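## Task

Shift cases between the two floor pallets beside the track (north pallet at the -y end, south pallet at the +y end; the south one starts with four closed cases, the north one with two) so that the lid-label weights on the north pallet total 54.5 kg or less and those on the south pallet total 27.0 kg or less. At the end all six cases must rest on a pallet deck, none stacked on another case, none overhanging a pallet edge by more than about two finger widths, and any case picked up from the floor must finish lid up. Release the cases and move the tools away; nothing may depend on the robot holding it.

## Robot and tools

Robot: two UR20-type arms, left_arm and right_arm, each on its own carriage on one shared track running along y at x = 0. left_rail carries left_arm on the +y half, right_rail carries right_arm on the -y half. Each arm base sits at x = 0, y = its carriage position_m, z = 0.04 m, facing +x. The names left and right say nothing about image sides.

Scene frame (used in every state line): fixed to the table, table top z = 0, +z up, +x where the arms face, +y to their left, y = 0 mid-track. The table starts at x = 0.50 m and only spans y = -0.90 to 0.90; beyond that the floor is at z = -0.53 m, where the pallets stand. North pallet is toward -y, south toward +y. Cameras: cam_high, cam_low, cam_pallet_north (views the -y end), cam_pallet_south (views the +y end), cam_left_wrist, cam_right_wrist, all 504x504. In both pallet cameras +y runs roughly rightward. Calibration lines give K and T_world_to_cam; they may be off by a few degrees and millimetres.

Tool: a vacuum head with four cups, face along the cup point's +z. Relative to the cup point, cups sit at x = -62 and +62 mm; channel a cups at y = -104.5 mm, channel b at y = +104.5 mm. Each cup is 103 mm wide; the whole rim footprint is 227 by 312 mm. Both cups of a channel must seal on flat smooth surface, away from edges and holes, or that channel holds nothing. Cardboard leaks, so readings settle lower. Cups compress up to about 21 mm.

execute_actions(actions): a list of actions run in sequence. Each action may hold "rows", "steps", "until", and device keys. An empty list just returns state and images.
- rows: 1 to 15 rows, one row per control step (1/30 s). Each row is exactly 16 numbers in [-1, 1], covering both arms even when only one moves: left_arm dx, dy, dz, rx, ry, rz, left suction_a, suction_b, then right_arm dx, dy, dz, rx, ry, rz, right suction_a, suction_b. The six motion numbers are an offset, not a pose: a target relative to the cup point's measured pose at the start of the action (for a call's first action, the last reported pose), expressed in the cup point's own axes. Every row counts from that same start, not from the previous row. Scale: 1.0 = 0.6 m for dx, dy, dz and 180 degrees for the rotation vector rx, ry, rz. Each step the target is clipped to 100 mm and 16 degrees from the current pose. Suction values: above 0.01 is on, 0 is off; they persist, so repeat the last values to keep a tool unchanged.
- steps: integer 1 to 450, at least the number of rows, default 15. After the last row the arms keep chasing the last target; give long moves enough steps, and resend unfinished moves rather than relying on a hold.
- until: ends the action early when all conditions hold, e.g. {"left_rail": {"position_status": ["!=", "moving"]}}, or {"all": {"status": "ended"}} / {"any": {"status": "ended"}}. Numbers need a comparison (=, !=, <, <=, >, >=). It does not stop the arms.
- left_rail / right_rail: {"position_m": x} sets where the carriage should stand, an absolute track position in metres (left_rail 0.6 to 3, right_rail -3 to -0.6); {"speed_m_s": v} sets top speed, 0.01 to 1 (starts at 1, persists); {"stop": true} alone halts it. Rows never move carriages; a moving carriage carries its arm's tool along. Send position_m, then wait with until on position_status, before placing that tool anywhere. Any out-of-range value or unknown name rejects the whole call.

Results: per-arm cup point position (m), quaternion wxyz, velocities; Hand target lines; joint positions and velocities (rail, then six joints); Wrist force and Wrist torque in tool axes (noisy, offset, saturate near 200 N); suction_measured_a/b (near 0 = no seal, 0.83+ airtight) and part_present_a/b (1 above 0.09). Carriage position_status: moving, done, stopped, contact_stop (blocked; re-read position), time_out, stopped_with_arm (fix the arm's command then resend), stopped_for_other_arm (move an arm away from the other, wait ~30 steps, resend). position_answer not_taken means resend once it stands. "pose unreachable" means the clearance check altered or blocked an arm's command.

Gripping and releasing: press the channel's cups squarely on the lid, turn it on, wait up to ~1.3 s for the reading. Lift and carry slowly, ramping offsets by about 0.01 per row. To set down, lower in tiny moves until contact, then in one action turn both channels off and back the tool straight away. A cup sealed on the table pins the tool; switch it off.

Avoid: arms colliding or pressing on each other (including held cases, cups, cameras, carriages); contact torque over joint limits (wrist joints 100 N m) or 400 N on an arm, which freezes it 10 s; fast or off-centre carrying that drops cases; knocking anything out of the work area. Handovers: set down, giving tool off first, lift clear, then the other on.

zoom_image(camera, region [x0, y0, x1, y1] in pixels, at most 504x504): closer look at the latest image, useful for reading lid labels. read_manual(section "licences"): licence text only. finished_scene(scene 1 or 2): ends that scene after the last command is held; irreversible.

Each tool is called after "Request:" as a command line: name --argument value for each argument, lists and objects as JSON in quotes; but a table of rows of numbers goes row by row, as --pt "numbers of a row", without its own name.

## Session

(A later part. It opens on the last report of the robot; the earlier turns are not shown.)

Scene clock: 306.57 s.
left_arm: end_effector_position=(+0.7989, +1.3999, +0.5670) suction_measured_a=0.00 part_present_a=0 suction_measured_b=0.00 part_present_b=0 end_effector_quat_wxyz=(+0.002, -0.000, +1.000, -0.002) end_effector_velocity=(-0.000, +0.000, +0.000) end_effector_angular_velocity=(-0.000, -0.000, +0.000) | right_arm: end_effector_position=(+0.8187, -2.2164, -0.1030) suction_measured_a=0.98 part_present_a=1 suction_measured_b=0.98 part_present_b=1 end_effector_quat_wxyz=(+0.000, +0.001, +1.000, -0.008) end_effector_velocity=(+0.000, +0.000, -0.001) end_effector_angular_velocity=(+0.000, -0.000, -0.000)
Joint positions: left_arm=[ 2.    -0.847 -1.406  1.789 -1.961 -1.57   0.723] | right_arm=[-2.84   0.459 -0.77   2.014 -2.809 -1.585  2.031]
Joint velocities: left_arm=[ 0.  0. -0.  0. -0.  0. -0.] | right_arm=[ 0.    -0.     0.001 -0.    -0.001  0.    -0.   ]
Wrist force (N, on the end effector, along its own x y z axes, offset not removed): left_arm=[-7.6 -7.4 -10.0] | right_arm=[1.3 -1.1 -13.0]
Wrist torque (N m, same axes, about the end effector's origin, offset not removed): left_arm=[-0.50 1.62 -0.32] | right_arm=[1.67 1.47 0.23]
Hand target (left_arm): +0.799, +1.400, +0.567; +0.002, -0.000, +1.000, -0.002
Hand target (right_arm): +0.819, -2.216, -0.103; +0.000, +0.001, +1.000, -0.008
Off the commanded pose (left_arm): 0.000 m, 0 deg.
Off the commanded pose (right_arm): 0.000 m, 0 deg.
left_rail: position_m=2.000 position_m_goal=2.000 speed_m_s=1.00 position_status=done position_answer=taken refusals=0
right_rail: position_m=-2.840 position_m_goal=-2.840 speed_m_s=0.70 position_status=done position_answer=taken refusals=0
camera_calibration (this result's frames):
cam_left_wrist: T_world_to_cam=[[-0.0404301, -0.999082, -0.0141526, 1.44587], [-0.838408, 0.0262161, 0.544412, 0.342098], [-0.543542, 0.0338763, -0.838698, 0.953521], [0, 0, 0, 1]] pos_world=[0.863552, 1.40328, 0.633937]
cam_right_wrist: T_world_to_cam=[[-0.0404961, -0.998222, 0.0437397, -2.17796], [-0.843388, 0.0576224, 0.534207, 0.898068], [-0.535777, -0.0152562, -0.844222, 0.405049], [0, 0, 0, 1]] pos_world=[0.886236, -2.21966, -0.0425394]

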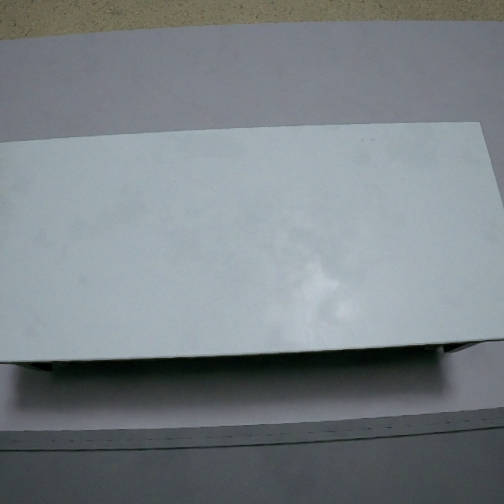

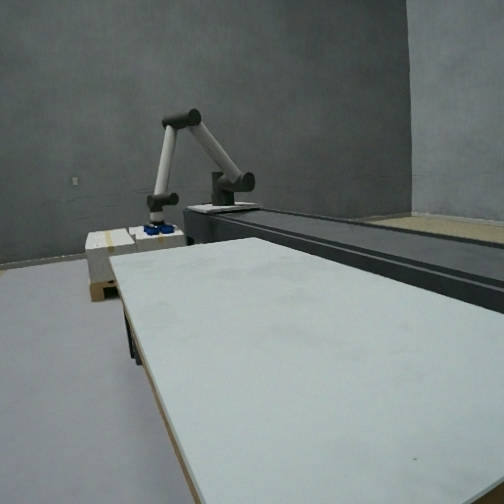

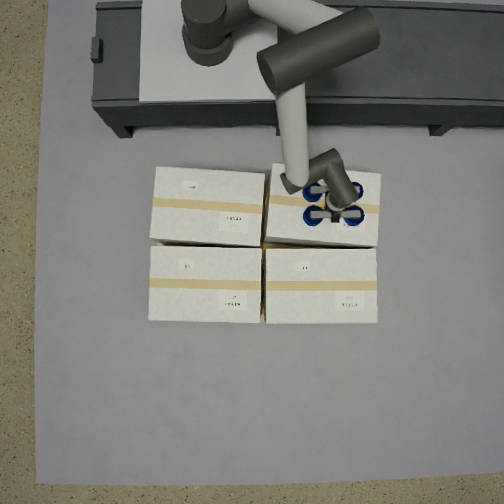

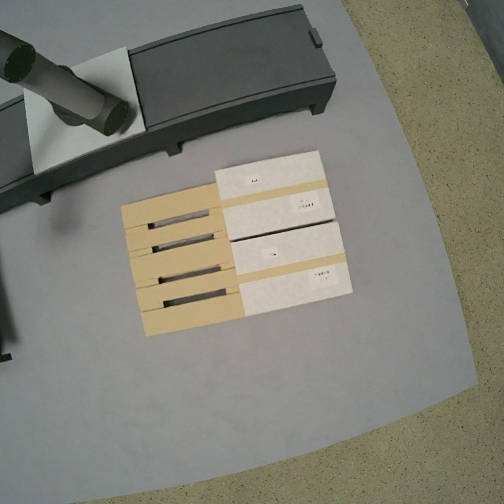

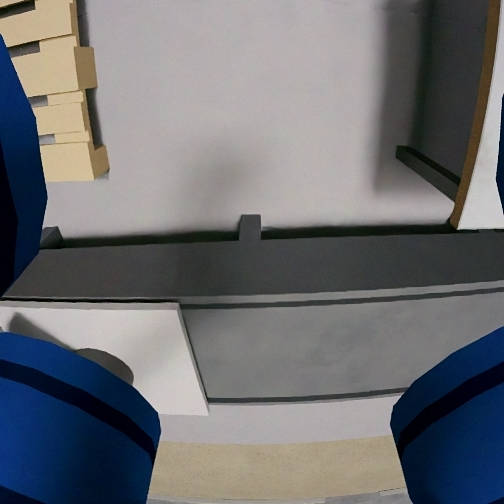

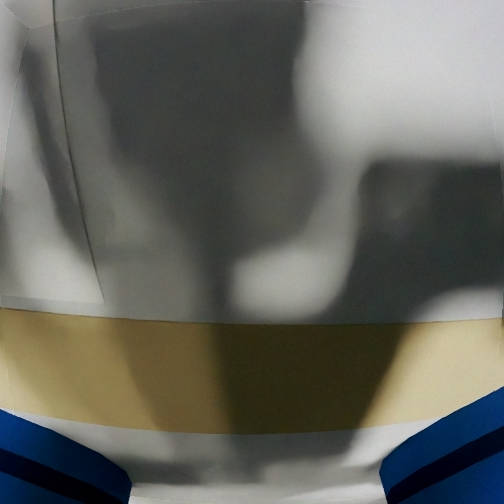

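Request:
execute_actions --actions '[{"rows":[[0,0,0,0,0,0,0,0,0,0,0.012,0,0,0,1,1],[0,0,0,0,0,0,0,0,0,0,0.023,0,0,0,1,1]],"steps":20}]'

Scene clock: 311.10 s.
left_arm: end_effector_position=(+0.7989, +1.3999, +0.5670) suction_measured_a=0.00 part_present_a=0 suction_measured_b=0.00 part_present_b=0 end_effector_quat_wxyz=(+0.002, -0.000, +1.000, -0.002) end_effector_velocity=(+0.000, -0.000, -0.000) end_effector_angular_velocity=(+0.000, +0.000, -0.000) | right_arm: end_effector_position=(+0.8189, -2.2166, -0.1164) suction_measured_a=0.98 part_present_a=1 suction_measured_b=0.98 part_present_b=1 end_effector_quat_wxyz=(+0.001, +0.001, +1.000, -0.008) end_effector_velocity=(+0.000, +0.000, -0.001) end_effector_angular_velocity=(+0.000, -0.000, -0.000)
Joint positions: left_arm=[ 2.    -0.847 -1.406  1.789 -1.961 -1.57   0.723] | right_arm=[-2.84   0.458 -0.754  2.012 -2.823 -1.585  2.03 ]
Joint velocities: left_arm=[ 0.  0.  0. -0.  0. -0.  0.] | right_arm=[ 0.    -0.     0.001 -0.    -0.001  0.     0.   ]
Wrist force (N, on the end effector, along its own x y z axes, offset not removed): left_arm=[-5.5 -4.5 -1.8] | right_arm=[10.3 -25.4 -77.8]
Wrist torque (N m, same axes, about the end effector's origin, offset not removed): left_arm=[-0.10 1.28 -0.29] | right_arm=[-6.47 9.25 -3.46]
Hand target (left_arm): +0.799, +1.400, +0.567; +0.002, -0.000, +1.000, -0.002
Hand target (right_arm): +0.819, -2.217, -0.117; +0.000, +0.001, +1.000, -0.008
Off the commanded pose (left_arm): 0.000 m, 0 deg.
Off the commanded pose (right_arm): 0.000 m, 0 deg.
left_rail: position_m=2.000 position_m_goal=2.000 speed_m_s=1.00 position_status=done position_answer=taken refusals=0
right_rail: position_m=-2.840 position_m_goal=-2.840 speed_m_s=0.70 position_status=done position_answer=taken refusals=0
camera_calibration (this result's frames):
cam_left_wrist: T_world_to_cam=[[-0.04043, -0.999082, -0.0141527, 1.44587], [-0.838408, 0.026216, 0.544412, 0.342098], [-0.543542, 0.0338764, -0.838698, 0.953521], [0, 0, 0, 1]] pos_world=[0.863552, 1.40328, 0.633937]
cam_right_wrist: T_world_to_cam=[[-0.0404609, -0.99823, 0.0435857, -2.17764], [-0.843506, 0.0575069, 0.534032, 0.905177], [-0.535593, -0.0151574, -0.84434, 0.393839], [0, 0, 0, 1]] pos_world=[0.886351, -2.21987, -0.0559453]

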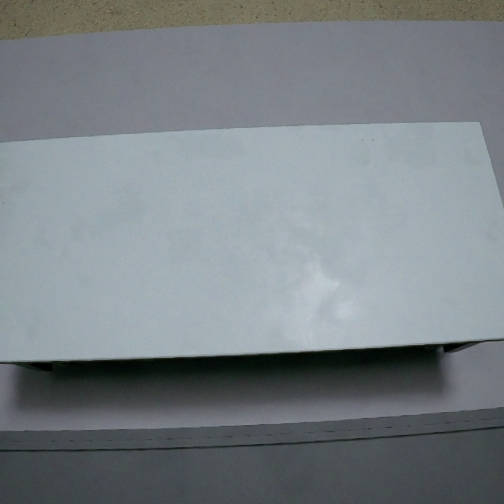

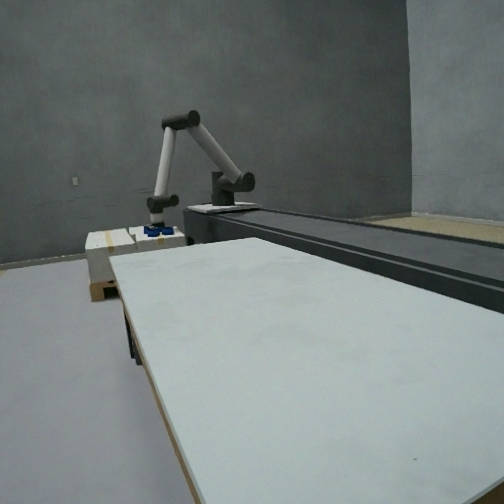

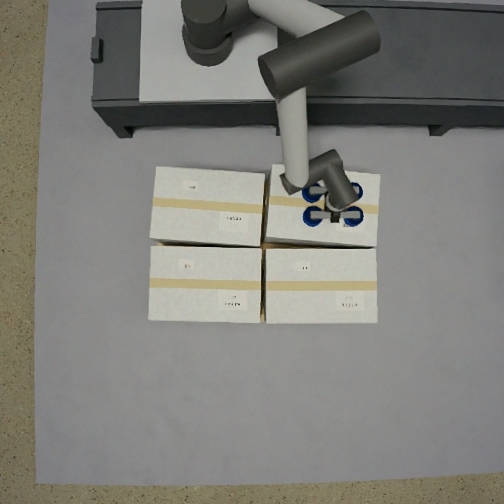

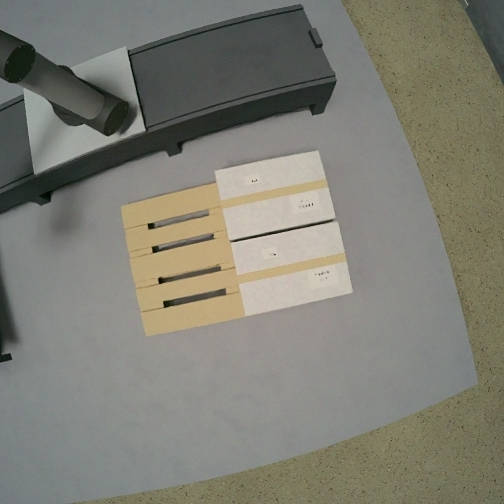

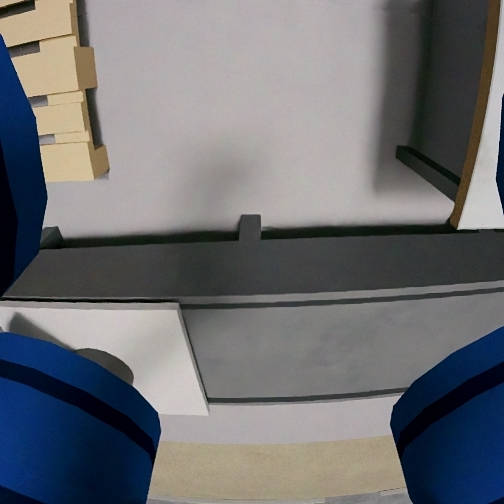

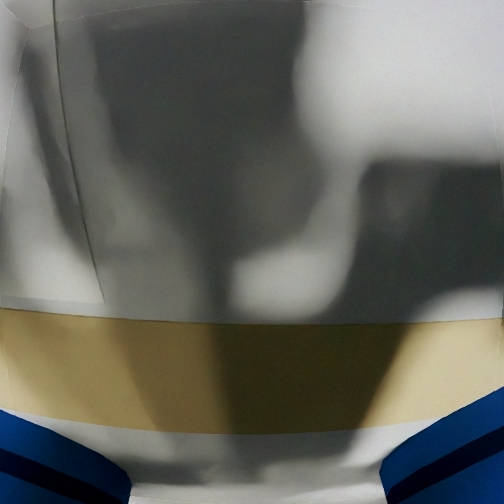

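Touch. Release and lift.

Request:
execute_actions --actions '[{"rows":[[0,0,0,0,0,0,0,0,0,0,-0.1,0,0,0,0,0],[0,0,0,0,0,0,0,0,0.3,0,-1,0,0,0,0,0]],"steps":70}]'

Scene clock: 316.53 s.
left_arm: end_effector_position=(+0.7989, +1.3999, +0.5670) suction_measured_a=0.00 part_present_a=0 suction_measured_b=0.00 part_present_b=0 end_effector_quat_wxyz=(+0.002, -0.000, +1.000, -0.002) end_effector_velocity=(+0.000, -0.000, -0.000) end_effector_angular_velocity=(+0.000, +0.000, -0.000) | right_arm: end_effector_position=(+0.6378, -2.2065, +0.4837) suction_measured_a=0.01 part_present_a=0 suction_measured_b=0.01 part_present_b=0 end_effector_quat_wxyz=(+0.001, +0.001, +1.000, -0.008) end_effector_velocity=(-0.000, -0.000, +0.000) end_effector_angular_velocity=(+0.000, -0.000, +0.000)
Joint positions: left_arm=[ 2.    -0.847 -1.406  1.789 -1.961 -1.57   0.723] | right_arm=[-2.84   0.561 -1.47   1.988 -2.081 -1.585  2.133]
Joint velocities: left_arm=[ 0. -0.  0.  0. -0.  0.  0.] | right_arm=[ 0.  0. -0. -0.  0. -0.  0.]
Wrist force (N, on the end effector, along its own x y z axes, offset not removed): left_arm=[-3.0 -4.5 -4.2] | right_arm=[4.4 0.4 -2.1]
Wrist torque (N m, same axes, about the end effector's origin, offset not removed): left_arm=[0.09 0.88 -0.27] | right_arm=[0.58 -0.27 0.23]
Hand target (left_arm): +0.799, +1.400, +0.567; +0.002, -0.000, +1.000, -0.002
Hand target (right_arm): +0.638, -2.206, +0.484; +0.001, +0.001, +1.000, -0.008
Off the commanded pose (left_arm): 0.000 m, 0 deg.
Off the commanded pose (right_arm): 0.001 m, 0 deg.
left_rail: position_m=2.000 position_m_goal=2.000 speed_m_s=1.00 position_status=done position_answer=taken refusals=0
right_rail: position_m=-2.840 position_m_goal=-2.840 speed_m_s=0.70 position_status=done position_answer=taken refusals=0
camera_calibration (this result's frames):
cam_left_wrist: T_world_to_cam=[[-0.04043, -0.999082, -0.0141525, 1.44587], [-0.838408, 0.0262161, 0.544412, 0.342098], [-0.543542, 0.0338762, -0.838698, 0.953521], [0, 0, 0, 1]] pos_world=[0.863552, 1.40328, 0.633938]
cam_right_wrist: T_world_to_cam=[[-0.0404599, -0.998227, 0.043665, -2.20108], [-0.843453, 0.05755, 0.534111, 0.431426], [-0.535676, -0.0152194, -0.844286, 0.80362], [0, 0, 0, 1]] pos_world=[0.705312, -2.20978, 0.544166]

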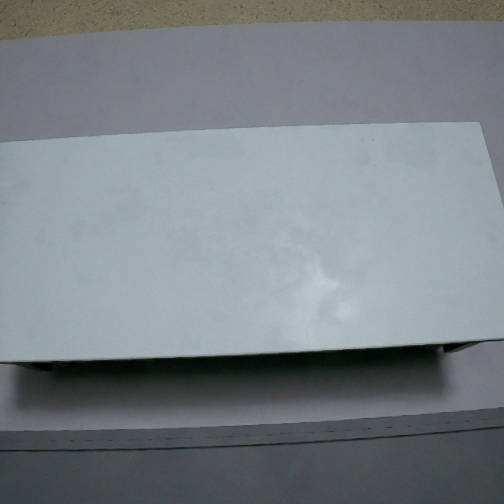

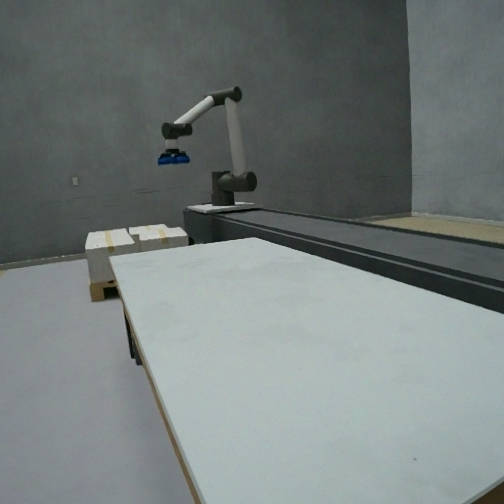

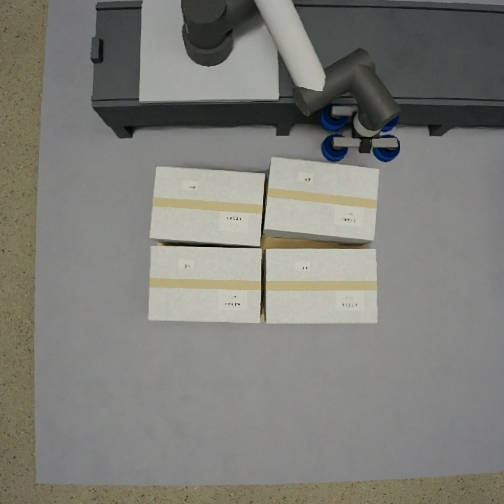

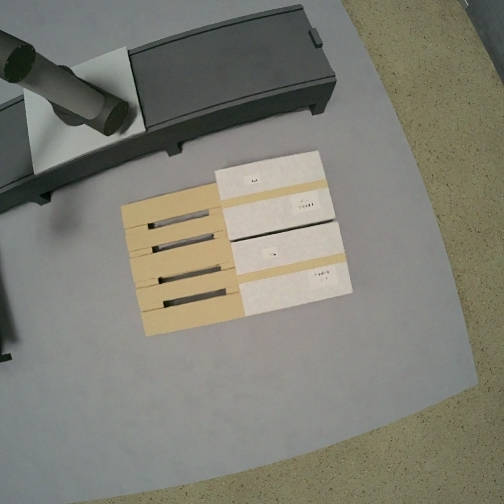

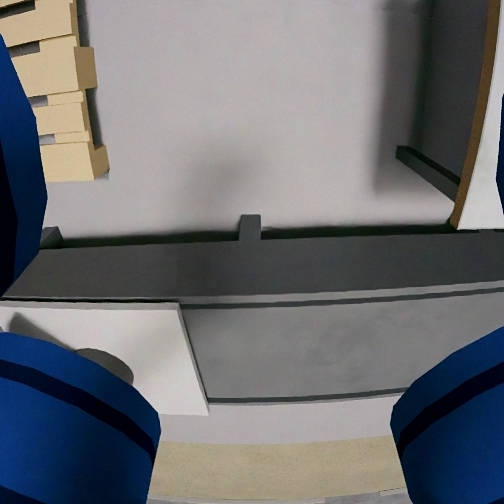

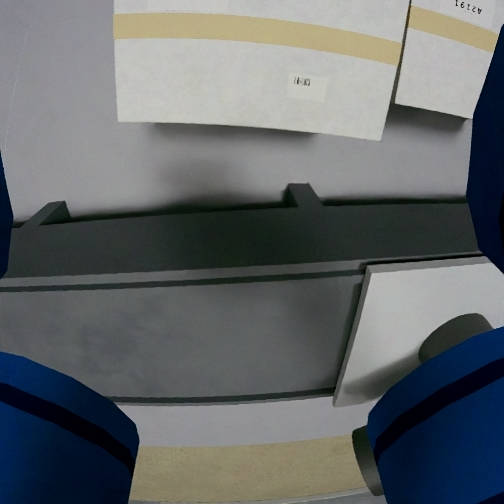

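Request:
zoom_image --camera "cam_pallet_north" --region '[130, 140, 400, 340]'

Region (130, 140, 400, 340) of cam_pallet_north's 504x504 image, scaled by 1.867, with more detail than that image has; it fills the top 373 rows of this view, and the rest is white.

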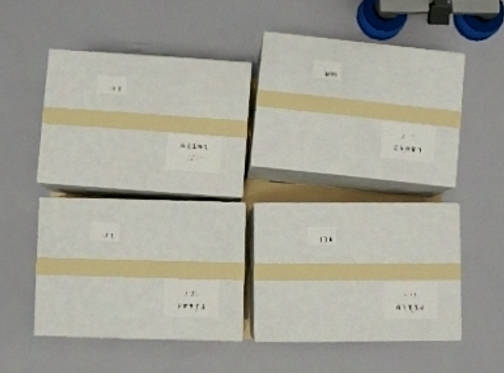

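Request:
execute_actions --actions '[{"rows":[[0,0,0,0,0,0,0,0,-0.3,-0.017,0.89,0,0,0,0,0]],"steps":70},{"rows":[[0,0,0,0,0,0,0,0,0,0,0.02,0,0,0,1,1],[0,0,0,0,0,0,0,0,0,0,0.04,0,0,0,1,1],[0,0,0,0,0,0,0,0,0,0,0.06,0,0,0,1,1],[0,0,0,0,0,0,0,0,0,0,0.075,0,0,0,1,1],[0,0,0,0,0,0,0,0,0,0,0.085,0,0,0,1,1],[0,0,0,0,0,0,0,0,0,0,0.093,0,0,0,1,1]],"steps":50}]'

Scene clock: 336.77 s.
left_arm: end_effector_position=(+0.7989, +1.3999, +0.5670) suction_measured_a=0.00 part_present_a=0 suction_measured_b=0.00 part_present_b=0 end_effector_quat_wxyz=(+0.002, -0.000, +1.000, -0.002) end_effector_velocity=(-0.000, +0.000, +0.000) end_effector_angular_velocity=(-0.000, -0.000, +0.000) | right_arm: end_effector_position=(+0.8188, -2.2267, -0.1061) suction_measured_a=0.98 part_present_a=1 suction_measured_b=0.98 part_present_b=1 end_effector_quat_wxyz=(+0.001, +0.001, +1.000, -0.008) end_effector_velocity=(-0.000, +0.000, -0.000) end_effector_angular_velocity=(-0.000, +0.000, +0.000)
Joint positions: left_arm=[ 2.    -0.847 -1.406  1.789 -1.961 -1.57   0.723] | right_arm=[-2.84   0.449 -0.769  2.023 -2.819 -1.585  2.021]
Joint velocities: left_arm=[ 0. -0. -0.  0. -0.  0. -0.] | right_arm=[ 0.  0.  0. -0. -0. -0. -0.]
Wrist force (N, on the end effector, along its own x y z axes, offset not removed): left_arm=[-3.6 1.0 -9.5] | right_arm=[1.6 3.2 -13.3]
Wrist torque (N m, same axes, about the end effector's origin, offset not removed): left_arm=[0.70 1.05 -0.36] | right_arm=[2.21 -1.85 0.39]
Hand target (left_arm): +0.799, +1.400, +0.567; +0.002, -0.000, +1.000, -0.002
Hand target (right_arm): +0.819, -2.227, -0.106; +0.001, +0.001, +1.000, -0.008
Off the commanded pose (left_arm): 0.000 m, 0 deg.
Off the commanded pose (right_arm): 0.000 m, 0 deg.
left_rail: position_m=2.000 position_m_goal=2.000 speed_m_s=1.00 position_status=done position_answer=taken refusals=0
right_rail: position_m=-2.840 position_m_goal=-2.840 speed_m_s=0.70 position_status=done position_answer=taken refusals=0
camera_calibration (this result's frames):
cam_left_wrist: T_world_to_cam=[[-0.0404299, -0.999082, -0.0141525, 1.44587], [-0.838408, 0.026216, 0.544412, 0.342098], [-0.543542, 0.0338761, -0.838698, 0.953522], [0, 0, 0, 1]] pos_world=[0.863552, 1.40328, 0.633938]
cam_right_wrist: T_world_to_cam=[[-0.0404309, -0.998231, 0.043584, -2.18818], [-0.843512, 0.0574806, 0.534026, 0.900167], [-0.535587, -0.0151724, -0.844344, 0.40237], [0, 0, 0, 1]] pos_world=[0.886335, -2.22995, -0.0456043]

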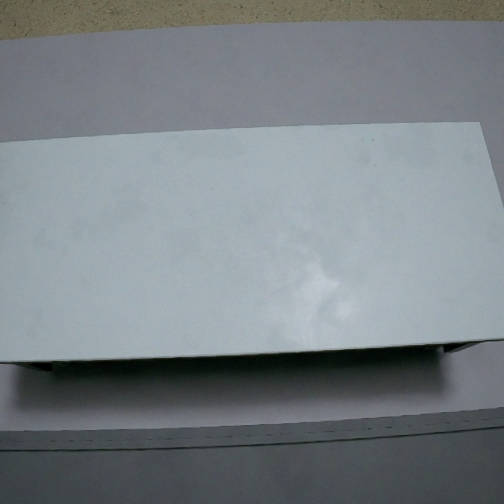

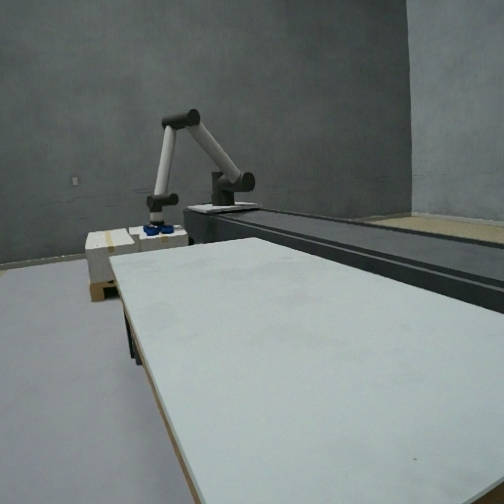

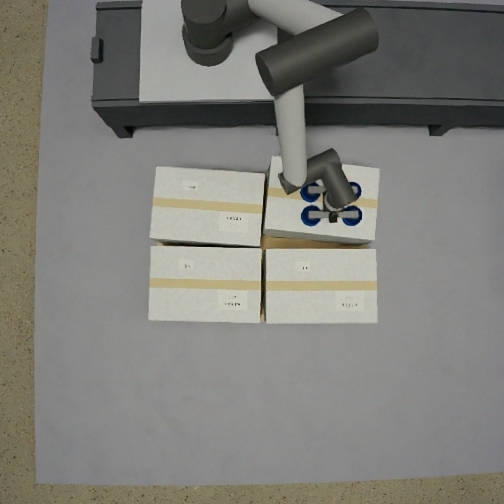

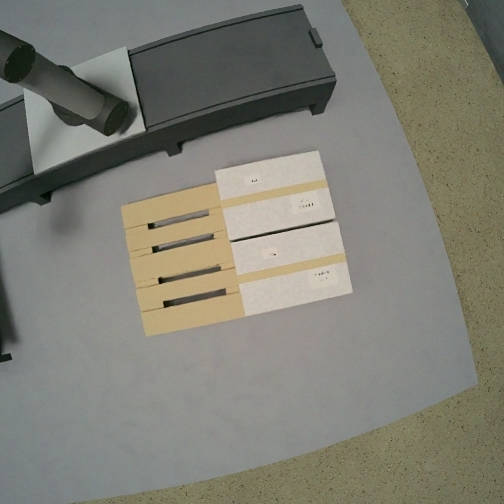

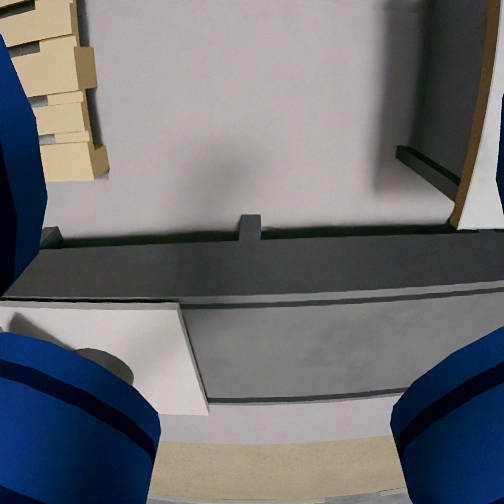

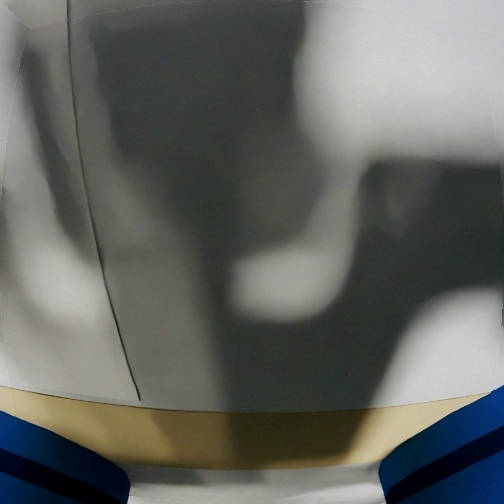

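Gripped (already lifted off the deck). Lift 2 cm, rotate and shift.

Request:
execute_actions --actions '[{"rows":[[0,0,0,0,0,0,0,0,0,0,-0.02,0,0,0,1,1],[0,0,0,0,0,0,0,0,0,0,-0.03,0,0,-0.01,1,1],[0,0,0,0,0,0,0,0,-0.015,0,-0.03,0,0,-0.02,1,1],[0,0,0,0,0,0,0,0,-0.033,0,-0.03,0,0,-0.028,1,1]],"steps":45}]'

Scene clock: 342.33 s.
left_arm: end_effector_position=(+0.7989, +1.3999, +0.5670) suction_measured_a=0.00 part_present_a=0 suction_measured_b=0.00 part_present_b=0 end_effector_quat_wxyz=(+0.002, -0.000, +1.000, -0.002) end_effector_velocity=(+0.000, -0.000, -0.000) end_effector_angular_velocity=(+0.000, +0.000, -0.000) | right_arm: end_effector_position=(+0.8386, -2.2265, -0.0880) suction_measured_a=0.98 part_present_a=1 suction_measured_b=0.98 part_present_b=1 end_effector_quat_wxyz=(+0.000, -0.043, +0.999, -0.008) end_effector_velocity=(+0.000, +0.000, +0.000) end_effector_angular_velocity=(+0.000, -0.000, +0.000)
Joint positions: left_arm=[ 2.    -0.847 -1.406  1.789 -1.961 -1.57   0.723] | right_arm=[-2.84   0.441 -0.784  2.001 -2.783 -1.585  1.925]
Joint velocities: left_arm=[ 0. -0.  0. -0.  0. -0.  0.] | right_arm=[ 0. -0. -0. -0.  0.  0. -0.]
Wrist force (N, on the end effector, along its own x y z axes, offset not removed): left_arm=[-8.3 -3.9 -7.7] | right_arm=[1.9 -2.9 -9.7]
Wrist torque (N m, same axes, about the end effector's origin, offset not removed): left_arm=[-0.25 1.57 -0.15] | right_arm=[1.34 -1.80 0.38]
Hand target (left_arm): +0.799, +1.400, +0.567; +0.002, -0.000, +1.000, -0.002
Hand target (right_arm): +0.839, -2.226, -0.088; +0.000, -0.043, +0.999, -0.008
Off the commanded pose (left_arm): 0.000 m, 0 deg.
Off the commanded pose (right_arm): 0.000 m, 0 deg.
left_rail: position_m=2.000 position_m_goal=2.000 speed_m_s=1.00 position_status=done position_answer=taken refusals=0
right_rail: position_m=-2.840 position_m_goal=-2.840 speed_m_s=0.70 position_status=done position_answer=taken refusals=0
camera_calibration (this result's frames):
cam_left_wrist: T_world_to_cam=[[-0.0404298, -0.999082, -0.0141526, 1.44587], [-0.838408, 0.0262159, 0.544412, 0.342098], [-0.543542, 0.0338762, -0.838698, 0.953521], [0, 0, 0, 1]] pos_world=[0.863552, 1.40328, 0.633937]
cam_right_wrist: T_world_to_cam=[[0.0474681, -0.997917, 0.0436821, -2.26092], [-0.844575, -0.0167477, 0.535176, 0.74292], [-0.53333, -0.0622966, -0.84361, 0.321453], [0, 0, 0, 1]] pos_world=[0.906213, -2.22374, -0.0276508]

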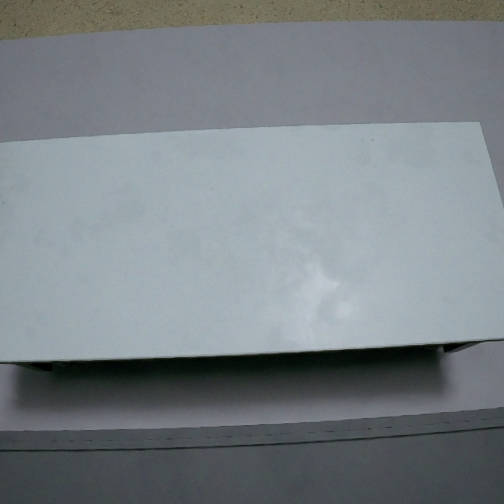

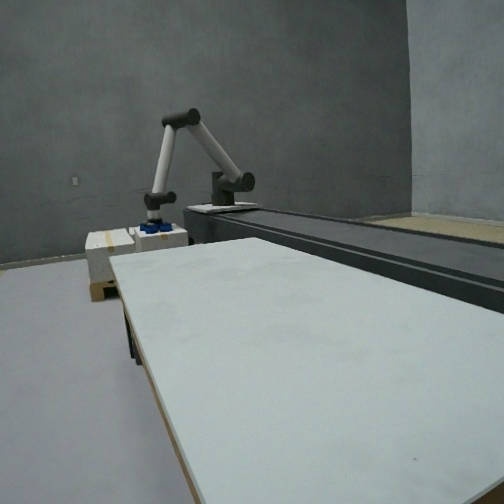

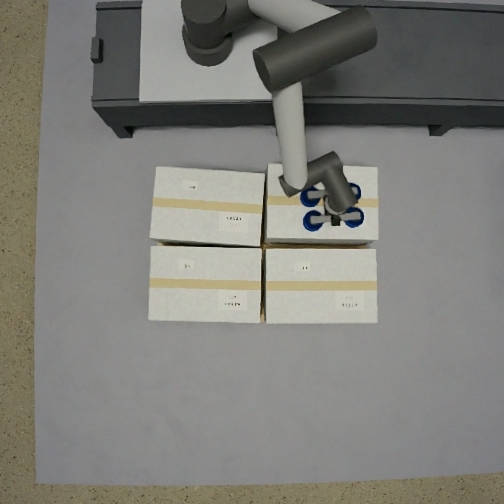

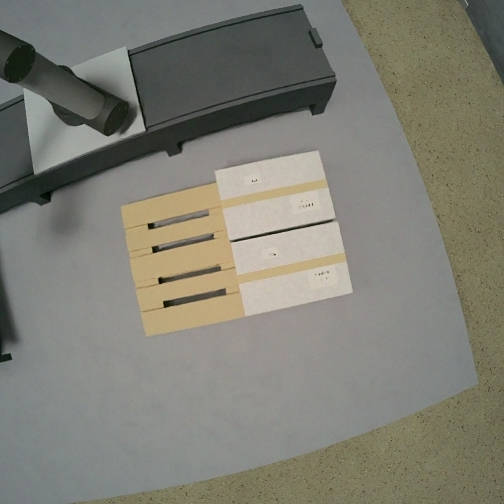

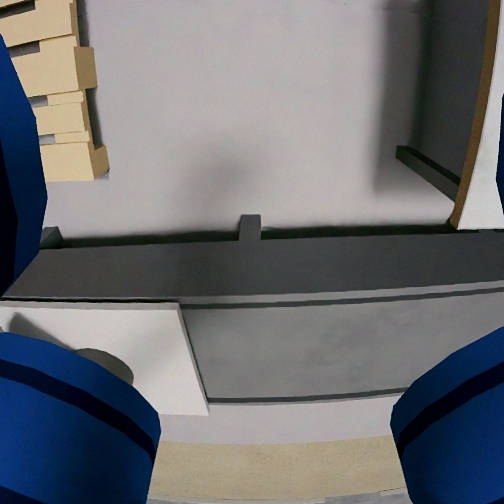

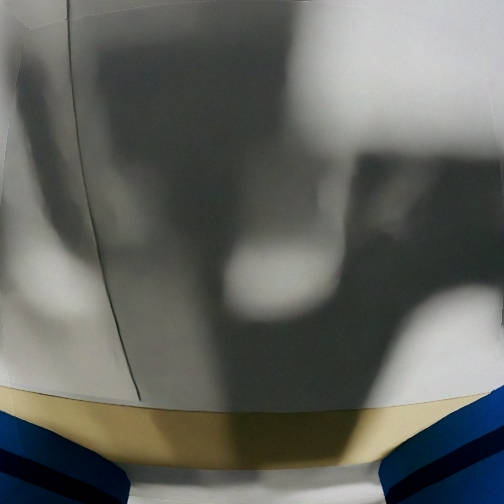

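Square now. Lower to -0.116 (dz 0.047), then release.

Request:
execute_actions --actions '[{"rows":[[0,0,0,0,0,0,0,0,0,0,0.015,0,0,0,1,1],[0,0,0,0,0,0,0,0,0,0,0.03,0,0,0,1,1],[0,0,0,0,0,0,0,0,0,0,0.04,0,0,0,1,1]],"steps":25}]'

Scene clock: 345.87 s.
left_arm: end_effector_position=(+0.7989, +1.3999, +0.5670) suction_measured_a=0.00 part_present_a=0 suction_measured_b=0.00 part_present_b=0 end_effector_quat_wxyz=(+0.002, -0.000, +1.000, -0.002) end_effector_velocity=(-0.000, +0.000, +0.000) end_effector_angular_velocity=(-0.000, -0.000, +0.000) | right_arm: end_effector_position=(+0.8387, -2.2268, -0.1119) suction_measured_a=0.98 part_present_a=1 suction_measured_b=0.98 part_present_b=1 end_effector_quat_wxyz=(+0.000, -0.043, +0.999, -0.008) end_effector_velocity=(-0.000, -0.000, -0.001) end_effector_angular_velocity=(-0.000, +0.000, -0.000)
Joint positions: left_arm=[ 2.    -0.847 -1.406  1.789 -1.961 -1.57   0.723] | right_arm=[-2.84   0.441 -0.755  1.998 -2.808 -1.585  1.925]
Joint velocities: left_arm=[ 0.  0. -0.  0.  0. -0. -0.] | right_arm=[ 0.    -0.     0.001 -0.    -0.001 -0.    -0.   ]
Wrist force (N, on the end effector, along its own x y z axes, offset not removed): left_arm=[-3.3 -2.7 -7.2] | right_arm=[3.5 1.0 -12.3]
Wrist torque (N m, same axes, about the end effector's origin, offset not removed): left_arm=[0.15 1.03 -0.35] | right_arm=[2.07 -2.02 0.20]
Hand target (left_arm): +0.799, +1.400, +0.567; +0.002, -0.000, +1.000, -0.002
Hand target (right_arm): +0.839, -2.227, -0.112; +0.000, -0.043, +0.999, -0.008
Off the commanded pose (left_arm): 0.000 m, 0 deg.
Off the commanded pose (right_arm): 0.000 m, 0 deg.
left_rail: position_m=2.000 position_m_goal=2.000 speed_m_s=1.00 position_status=done position_answer=taken refusals=0
right_rail: position_m=-2.840 position_m_goal=-2.840 speed_m_s=0.70 position_status=done position_answer=taken refusals=0
camera_calibration (this result's frames):
cam_left_wrist: T_world_to_cam=[[-0.0404299, -0.999082, -0.0141528, 1.44587], [-0.838408, 0.0262159, 0.544412, 0.342098], [-0.543542, 0.0338763, -0.838698, 0.953521], [0, 0, 0, 1]] pos_world=[0.863552, 1.40328, 0.633937]
cam_right_wrist: T_world_to_cam=[[0.0474673, -0.997919, 0.0436388, -2.26026], [-0.844591, -0.0167722, 0.535149, 0.755692], [-0.533303, -0.062259, -0.84363, 0.301361], [0, 0, 0, 1]] pos_world=[0.906256, -2.22412, -0.0515354]

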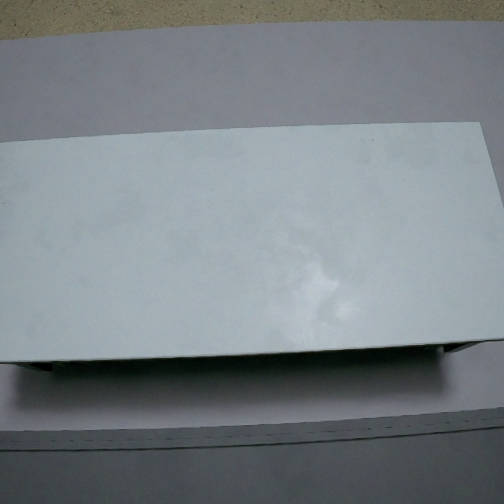

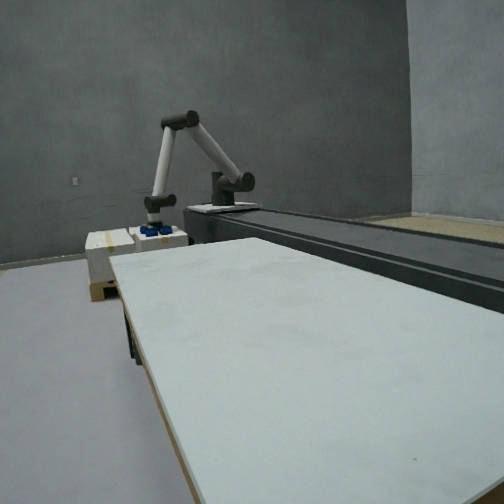

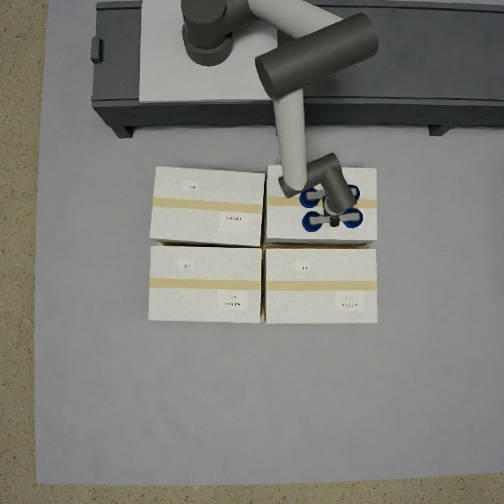

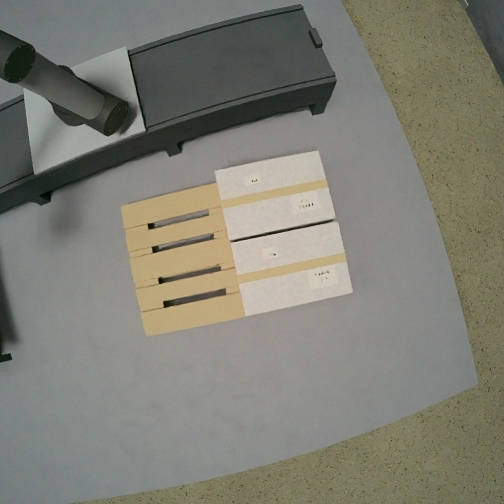

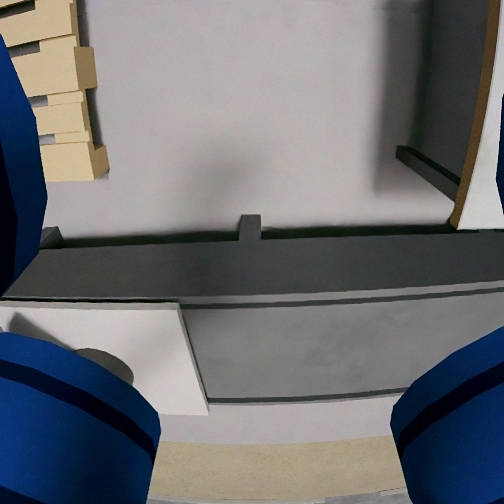

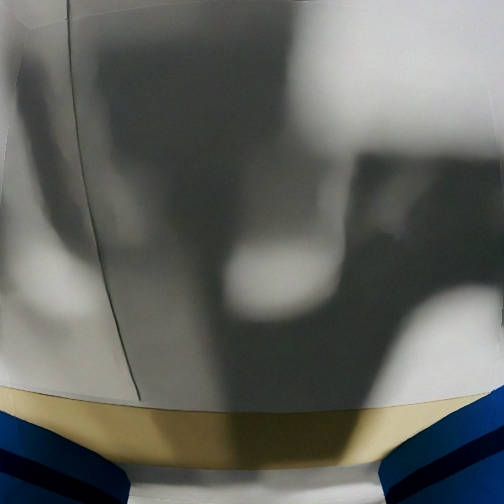

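Request:
execute_actions --actions '[{"rows":[[0,0,0,0,0,0,0,0,0,0,0.005,0,0,0,1,1]],"steps":15},{"rows":[[0,0,0,0,0,0,0,0,0,0,-0.1,0,0,0,0,0],[0,0,0,0,0,0,0,0,0.3,0,-1,0,0,0,0,0]],"steps":70}]'

Scene clock: 351.77 s.
left_arm: end_effector_position=(+0.7989, +1.3999, +0.5670) suction_measured_a=0.00 part_present_a=0 suction_measured_b=0.00 part_present_b=0 end_effector_quat_wxyz=(+0.002, -0.000, +1.000, -0.002) end_effector_velocity=(-0.000, +0.000, +0.000) end_effector_angular_velocity=(-0.000, -0.000, +0.000) | right_arm: end_effector_position=(+0.6583, -2.2326, +0.4855) suction_measured_a=0.01 part_present_a=0 suction_measured_b=0.01 part_present_b=0 end_effector_quat_wxyz=(+0.000, -0.043, +0.999, -0.008) end_effector_velocity=(-0.000, -0.000, +0.000) end_effector_angular_velocity=(+0.000, -0.000, +0.000)
Joint positions: left_arm=[ 2.    -0.847 -1.406  1.789 -1.961 -1.57   0.723] | right_arm=[-2.84   0.524 -1.475  1.991 -2.08  -1.585  2.008]
Joint velocities: left_arm=[ 0.  0. -0.  0. -0. -0. -0.] | right_arm=[ 0.  0. -0. -0.  0. -0.  0.]
Wrist force (N, on the end effector, along its own x y z axes, offset not removed): left_arm=[-7.4 -1.1 -5.4] | right_arm=[0.7 1.5 -0.1]
Wrist torque (N m, same axes, about the end effector's origin, offset not removed): left_arm=[0.44 1.65 -0.52] | right_arm=[0.81 0.15 0.31]
Hand target (left_arm): +0.799, +1.400, +0.567; +0.002, -0.000, +1.000, -0.002
Hand target (right_arm): +0.658, -2.233, +0.486; +0.000, -0.043, +0.999, -0.008
Off the commanded pose (left_arm): 0.000 m, 0 deg.
Off the commanded pose (right_arm): 0.001 m, 0 deg.
left_rail: position_m=2.000 position_m_goal=2.000 speed_m_s=1.00 position_status=done position_answer=taken refusals=0
right_rail: position_m=-2.840 position_m_goal=-2.840 speed_m_s=0.70 position_status=done position_answer=taken refusals=0
camera_calibration (this result's frames):
cam_left_wrist: T_world_to_cam=[[-0.0404298, -0.999082, -0.0141524, 1.44587], [-0.838408, 0.026216, 0.544412, 0.342098], [-0.543541, 0.0338759, -0.838698, 0.953522], [0, 0, 0, 1]] pos_world=[0.863552, 1.40328, 0.633938]
cam_right_wrist: T_world_to_cam=[[0.0474677, -0.997915, 0.0437276, -2.2836], [-0.844548, -0.0167197, 0.535219, 0.283578], [-0.533372, -0.0623357, -0.843581, 0.708689], [0, 0, 0, 1]] pos_world=[0.725887, -2.22992, 0.545917]

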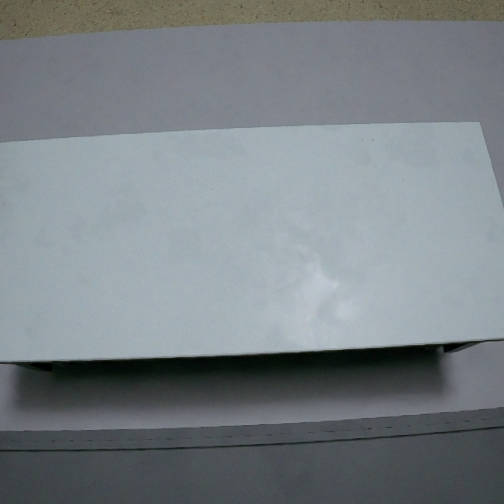

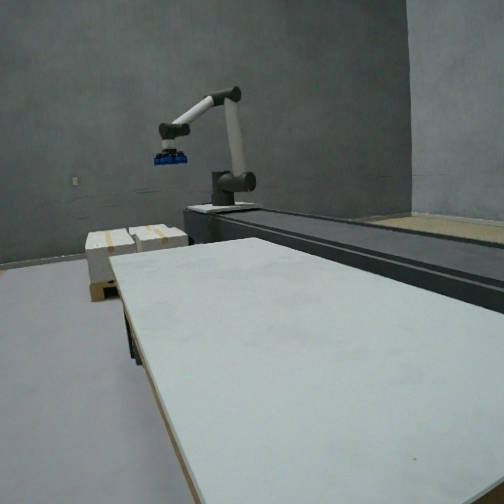

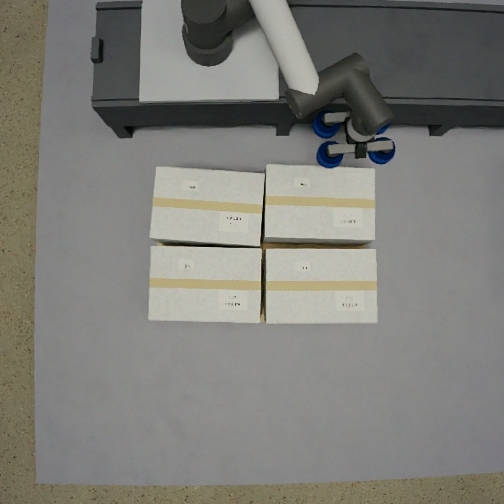

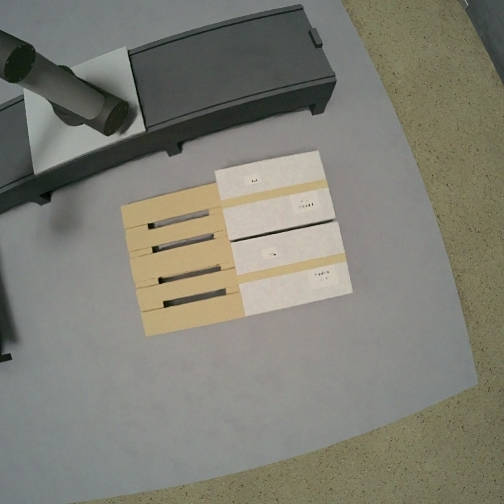

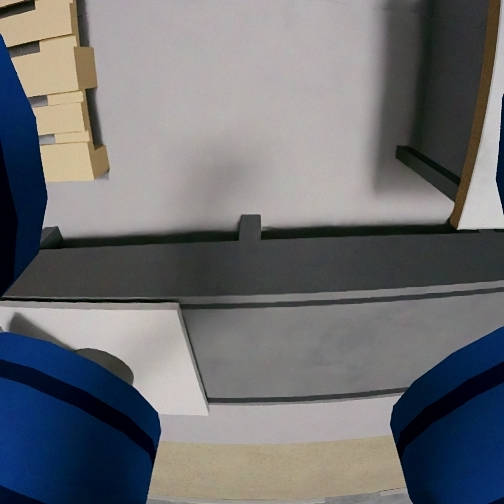

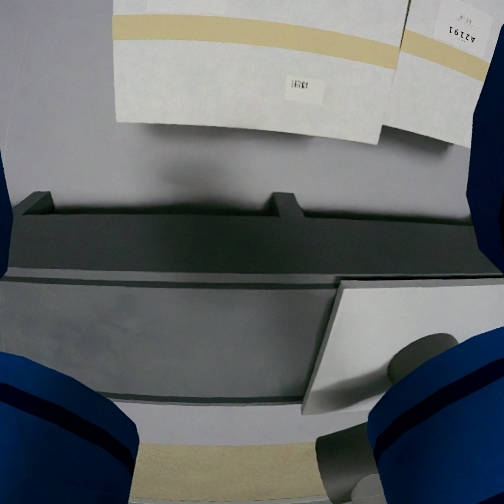

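Request:
finished_scene --scene 1

The scene is finished: the task was done.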